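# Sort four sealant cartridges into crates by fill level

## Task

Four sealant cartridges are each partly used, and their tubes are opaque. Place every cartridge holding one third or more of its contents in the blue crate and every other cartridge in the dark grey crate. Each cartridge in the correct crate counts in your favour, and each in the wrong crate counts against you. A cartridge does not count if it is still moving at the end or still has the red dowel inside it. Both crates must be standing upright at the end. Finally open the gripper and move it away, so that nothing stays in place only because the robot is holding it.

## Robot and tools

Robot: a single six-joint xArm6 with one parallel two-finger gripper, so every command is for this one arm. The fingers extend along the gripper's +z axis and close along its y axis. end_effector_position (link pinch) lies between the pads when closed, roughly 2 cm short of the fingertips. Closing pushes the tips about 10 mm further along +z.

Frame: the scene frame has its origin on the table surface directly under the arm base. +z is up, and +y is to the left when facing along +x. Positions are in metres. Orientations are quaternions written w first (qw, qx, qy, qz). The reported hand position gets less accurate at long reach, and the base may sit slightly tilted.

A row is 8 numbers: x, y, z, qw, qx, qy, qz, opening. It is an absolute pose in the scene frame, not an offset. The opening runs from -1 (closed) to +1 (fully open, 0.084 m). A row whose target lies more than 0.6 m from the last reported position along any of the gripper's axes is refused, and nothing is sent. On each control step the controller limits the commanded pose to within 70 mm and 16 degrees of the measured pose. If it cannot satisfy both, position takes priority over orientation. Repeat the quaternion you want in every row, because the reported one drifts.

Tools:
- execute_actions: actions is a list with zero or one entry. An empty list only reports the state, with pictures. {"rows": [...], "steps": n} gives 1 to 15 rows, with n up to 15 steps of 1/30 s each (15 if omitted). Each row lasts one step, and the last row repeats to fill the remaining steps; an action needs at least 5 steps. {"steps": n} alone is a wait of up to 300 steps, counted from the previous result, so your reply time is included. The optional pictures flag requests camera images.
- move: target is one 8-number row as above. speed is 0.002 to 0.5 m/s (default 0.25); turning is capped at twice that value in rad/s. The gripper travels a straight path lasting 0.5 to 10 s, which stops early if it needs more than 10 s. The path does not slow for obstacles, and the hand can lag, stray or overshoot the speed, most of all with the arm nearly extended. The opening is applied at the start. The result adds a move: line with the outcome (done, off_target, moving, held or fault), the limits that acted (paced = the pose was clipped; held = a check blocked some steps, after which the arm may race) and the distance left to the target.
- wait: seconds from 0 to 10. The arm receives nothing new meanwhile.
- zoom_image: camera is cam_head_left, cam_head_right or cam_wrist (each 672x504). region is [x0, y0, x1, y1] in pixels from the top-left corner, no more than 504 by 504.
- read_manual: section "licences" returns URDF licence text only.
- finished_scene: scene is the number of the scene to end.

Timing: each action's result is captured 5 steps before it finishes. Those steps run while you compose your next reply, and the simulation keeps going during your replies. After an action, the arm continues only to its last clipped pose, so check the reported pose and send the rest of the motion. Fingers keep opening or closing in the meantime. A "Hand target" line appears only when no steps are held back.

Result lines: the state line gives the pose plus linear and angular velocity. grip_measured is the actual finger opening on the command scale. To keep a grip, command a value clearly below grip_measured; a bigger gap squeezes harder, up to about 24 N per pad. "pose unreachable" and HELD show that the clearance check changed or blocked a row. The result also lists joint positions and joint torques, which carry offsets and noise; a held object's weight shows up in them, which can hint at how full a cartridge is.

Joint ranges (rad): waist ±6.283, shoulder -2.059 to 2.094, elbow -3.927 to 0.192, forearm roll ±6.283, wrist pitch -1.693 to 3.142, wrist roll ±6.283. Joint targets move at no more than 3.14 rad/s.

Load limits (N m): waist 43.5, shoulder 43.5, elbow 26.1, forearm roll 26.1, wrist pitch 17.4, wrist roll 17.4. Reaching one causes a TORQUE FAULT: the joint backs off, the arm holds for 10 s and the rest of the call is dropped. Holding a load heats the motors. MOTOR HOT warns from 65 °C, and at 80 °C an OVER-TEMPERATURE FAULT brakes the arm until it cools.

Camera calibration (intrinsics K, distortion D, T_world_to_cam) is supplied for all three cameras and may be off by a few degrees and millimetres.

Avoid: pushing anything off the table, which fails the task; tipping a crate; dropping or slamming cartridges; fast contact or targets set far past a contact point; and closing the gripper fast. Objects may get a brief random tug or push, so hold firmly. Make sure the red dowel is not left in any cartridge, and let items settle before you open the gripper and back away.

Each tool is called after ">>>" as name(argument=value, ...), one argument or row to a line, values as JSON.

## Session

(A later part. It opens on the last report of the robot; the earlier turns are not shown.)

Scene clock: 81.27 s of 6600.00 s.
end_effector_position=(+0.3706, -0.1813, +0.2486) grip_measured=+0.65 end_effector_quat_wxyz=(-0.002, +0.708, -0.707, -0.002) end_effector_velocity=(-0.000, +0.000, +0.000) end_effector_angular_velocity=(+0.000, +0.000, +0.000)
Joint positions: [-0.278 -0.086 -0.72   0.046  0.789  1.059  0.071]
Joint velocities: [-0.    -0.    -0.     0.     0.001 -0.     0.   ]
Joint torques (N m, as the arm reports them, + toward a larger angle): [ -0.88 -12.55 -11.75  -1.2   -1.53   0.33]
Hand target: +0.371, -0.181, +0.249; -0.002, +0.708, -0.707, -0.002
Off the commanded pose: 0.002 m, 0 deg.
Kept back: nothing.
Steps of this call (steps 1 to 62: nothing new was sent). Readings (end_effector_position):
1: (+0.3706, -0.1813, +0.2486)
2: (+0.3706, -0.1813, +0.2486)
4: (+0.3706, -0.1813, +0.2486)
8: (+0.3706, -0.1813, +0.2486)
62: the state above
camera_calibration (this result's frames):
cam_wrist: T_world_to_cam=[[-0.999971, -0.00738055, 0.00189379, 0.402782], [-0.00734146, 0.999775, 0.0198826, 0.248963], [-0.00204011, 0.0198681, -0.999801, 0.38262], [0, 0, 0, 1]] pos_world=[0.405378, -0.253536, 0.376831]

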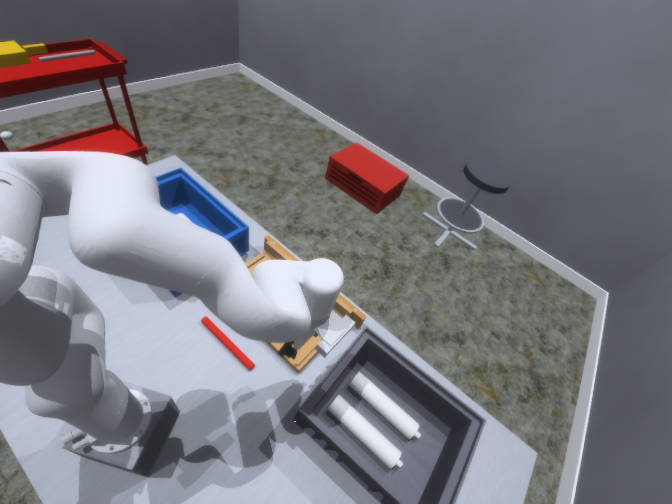

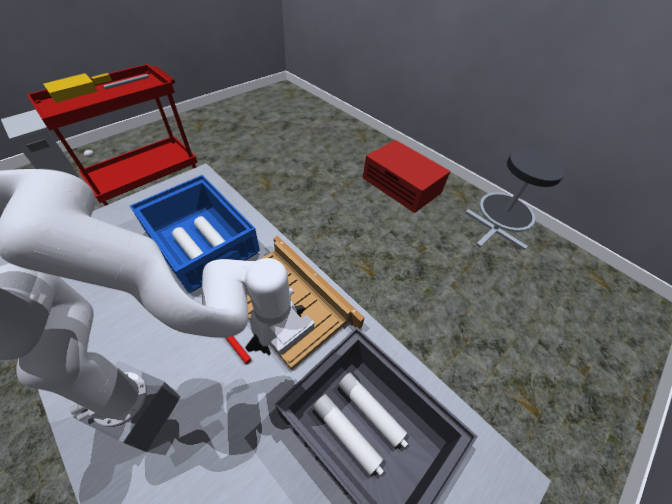

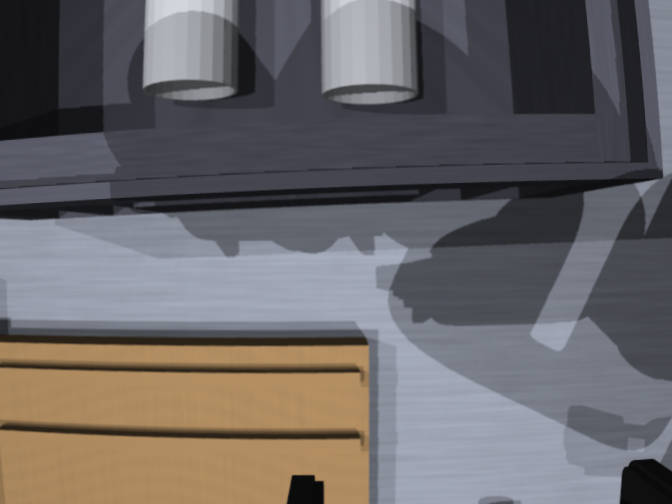

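>>> zoom_image(
  camera="cam_wrist",
  region=[120, 0, 440, 120],
)

>>> wait(
  seconds=3,
)

>>> zoom_image(
  camera="cam_wrist",
  region=[120, 0, 440, 120],
)

Region (120, 0, 440, 120) of cam_wrist's 672x504 image, scaled by 1.575, with more detail than that image has; it fills the top 189 rows of this view, and the rest is white.

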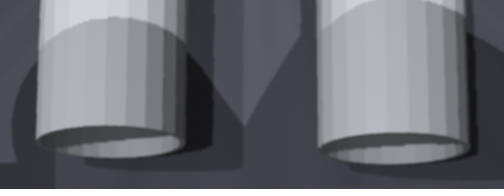

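Scene clock: 84.43 s of 6600.00 s.
end_effector_position=(+0.3706, -0.1813, +0.2486) grip_measured=+0.65 end_effector_quat_wxyz=(-0.002, +0.708, -0.707, -0.002) end_effector_velocity=(+0.001, -0.000, +0.000) end_effector_angular_velocity=(+0.000, -0.002, -0.001)
Joint positions: [-0.278 -0.086 -0.72   0.046  0.789  1.059  0.071]
Joint velocities: [ 0.     0.    -0.001  0.001 -0.001  0.     0.   ]
Joint torques (N m, as the arm reports them, + toward a larger angle): [ -0.8  -12.48 -11.77  -0.99  -1.63   0.34]
Hand target: +0.371, -0.181, +0.249; -0.002, +0.708, -0.707, -0.002
Off the commanded pose: 0.002 m, 0 deg.
Kept back: nothing.
Steps of this call (steps 1 to 90: nothing new was sent; then 0.17 s passed at rest). Readings (end_effector_position):
1: (+0.3706, -0.1813, +0.2486)
2: (+0.3706, -0.1813, +0.2486)
4: (+0.3706, -0.1813, +0.2486)
8: (+0.3706, -0.1813, +0.2486)
90: the state above
camera_calibration (this result's frames):
cam_wrist: T_world_to_cam=[[-0.999971, -0.00738035, 0.00189376, 0.402782], [-0.00734125, 0.999775, 0.0198825, 0.248963], [-0.00204008, 0.0198681, -0.999801, 0.38262], [0, 0, 0, 1]] pos_world=[0.405378, -0.253536, 0.376831]

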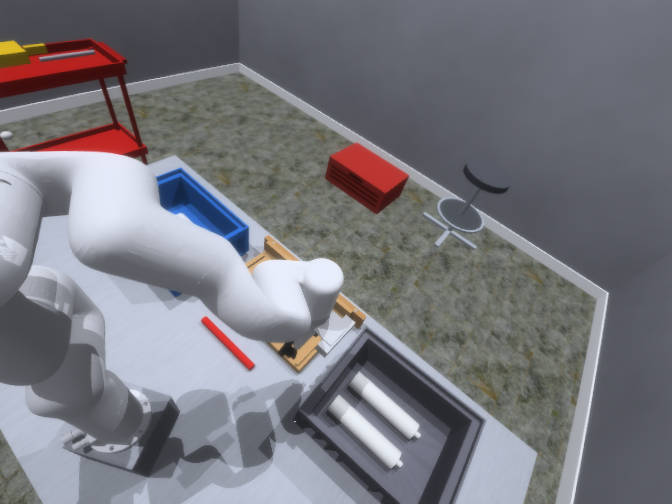

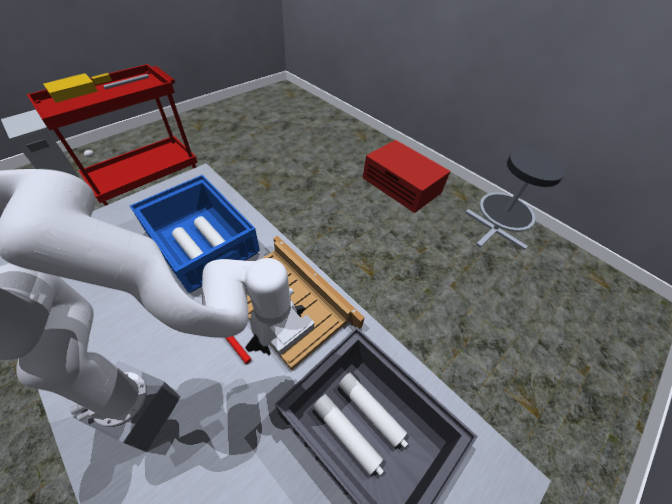

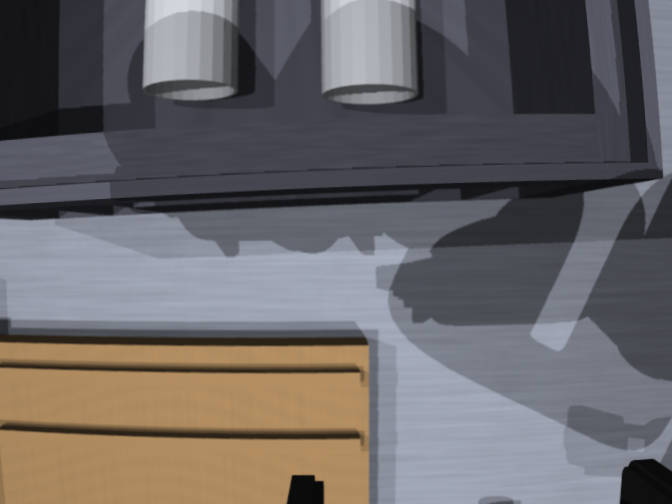

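Region (120, 0, 440, 120) of cam_wrist's 672x504 image, scaled by 1.575, with more detail than that image has; it fills the top 189 rows of this view, and the rest is white.

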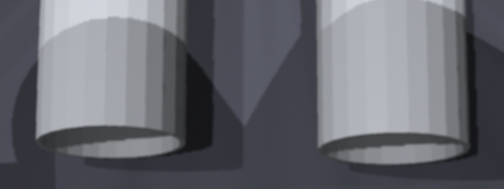

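All tubes are at rest, so I'm ending scene 1.

>>> finished_scene(
  scene=1,
)

The scene is finished: the task was done.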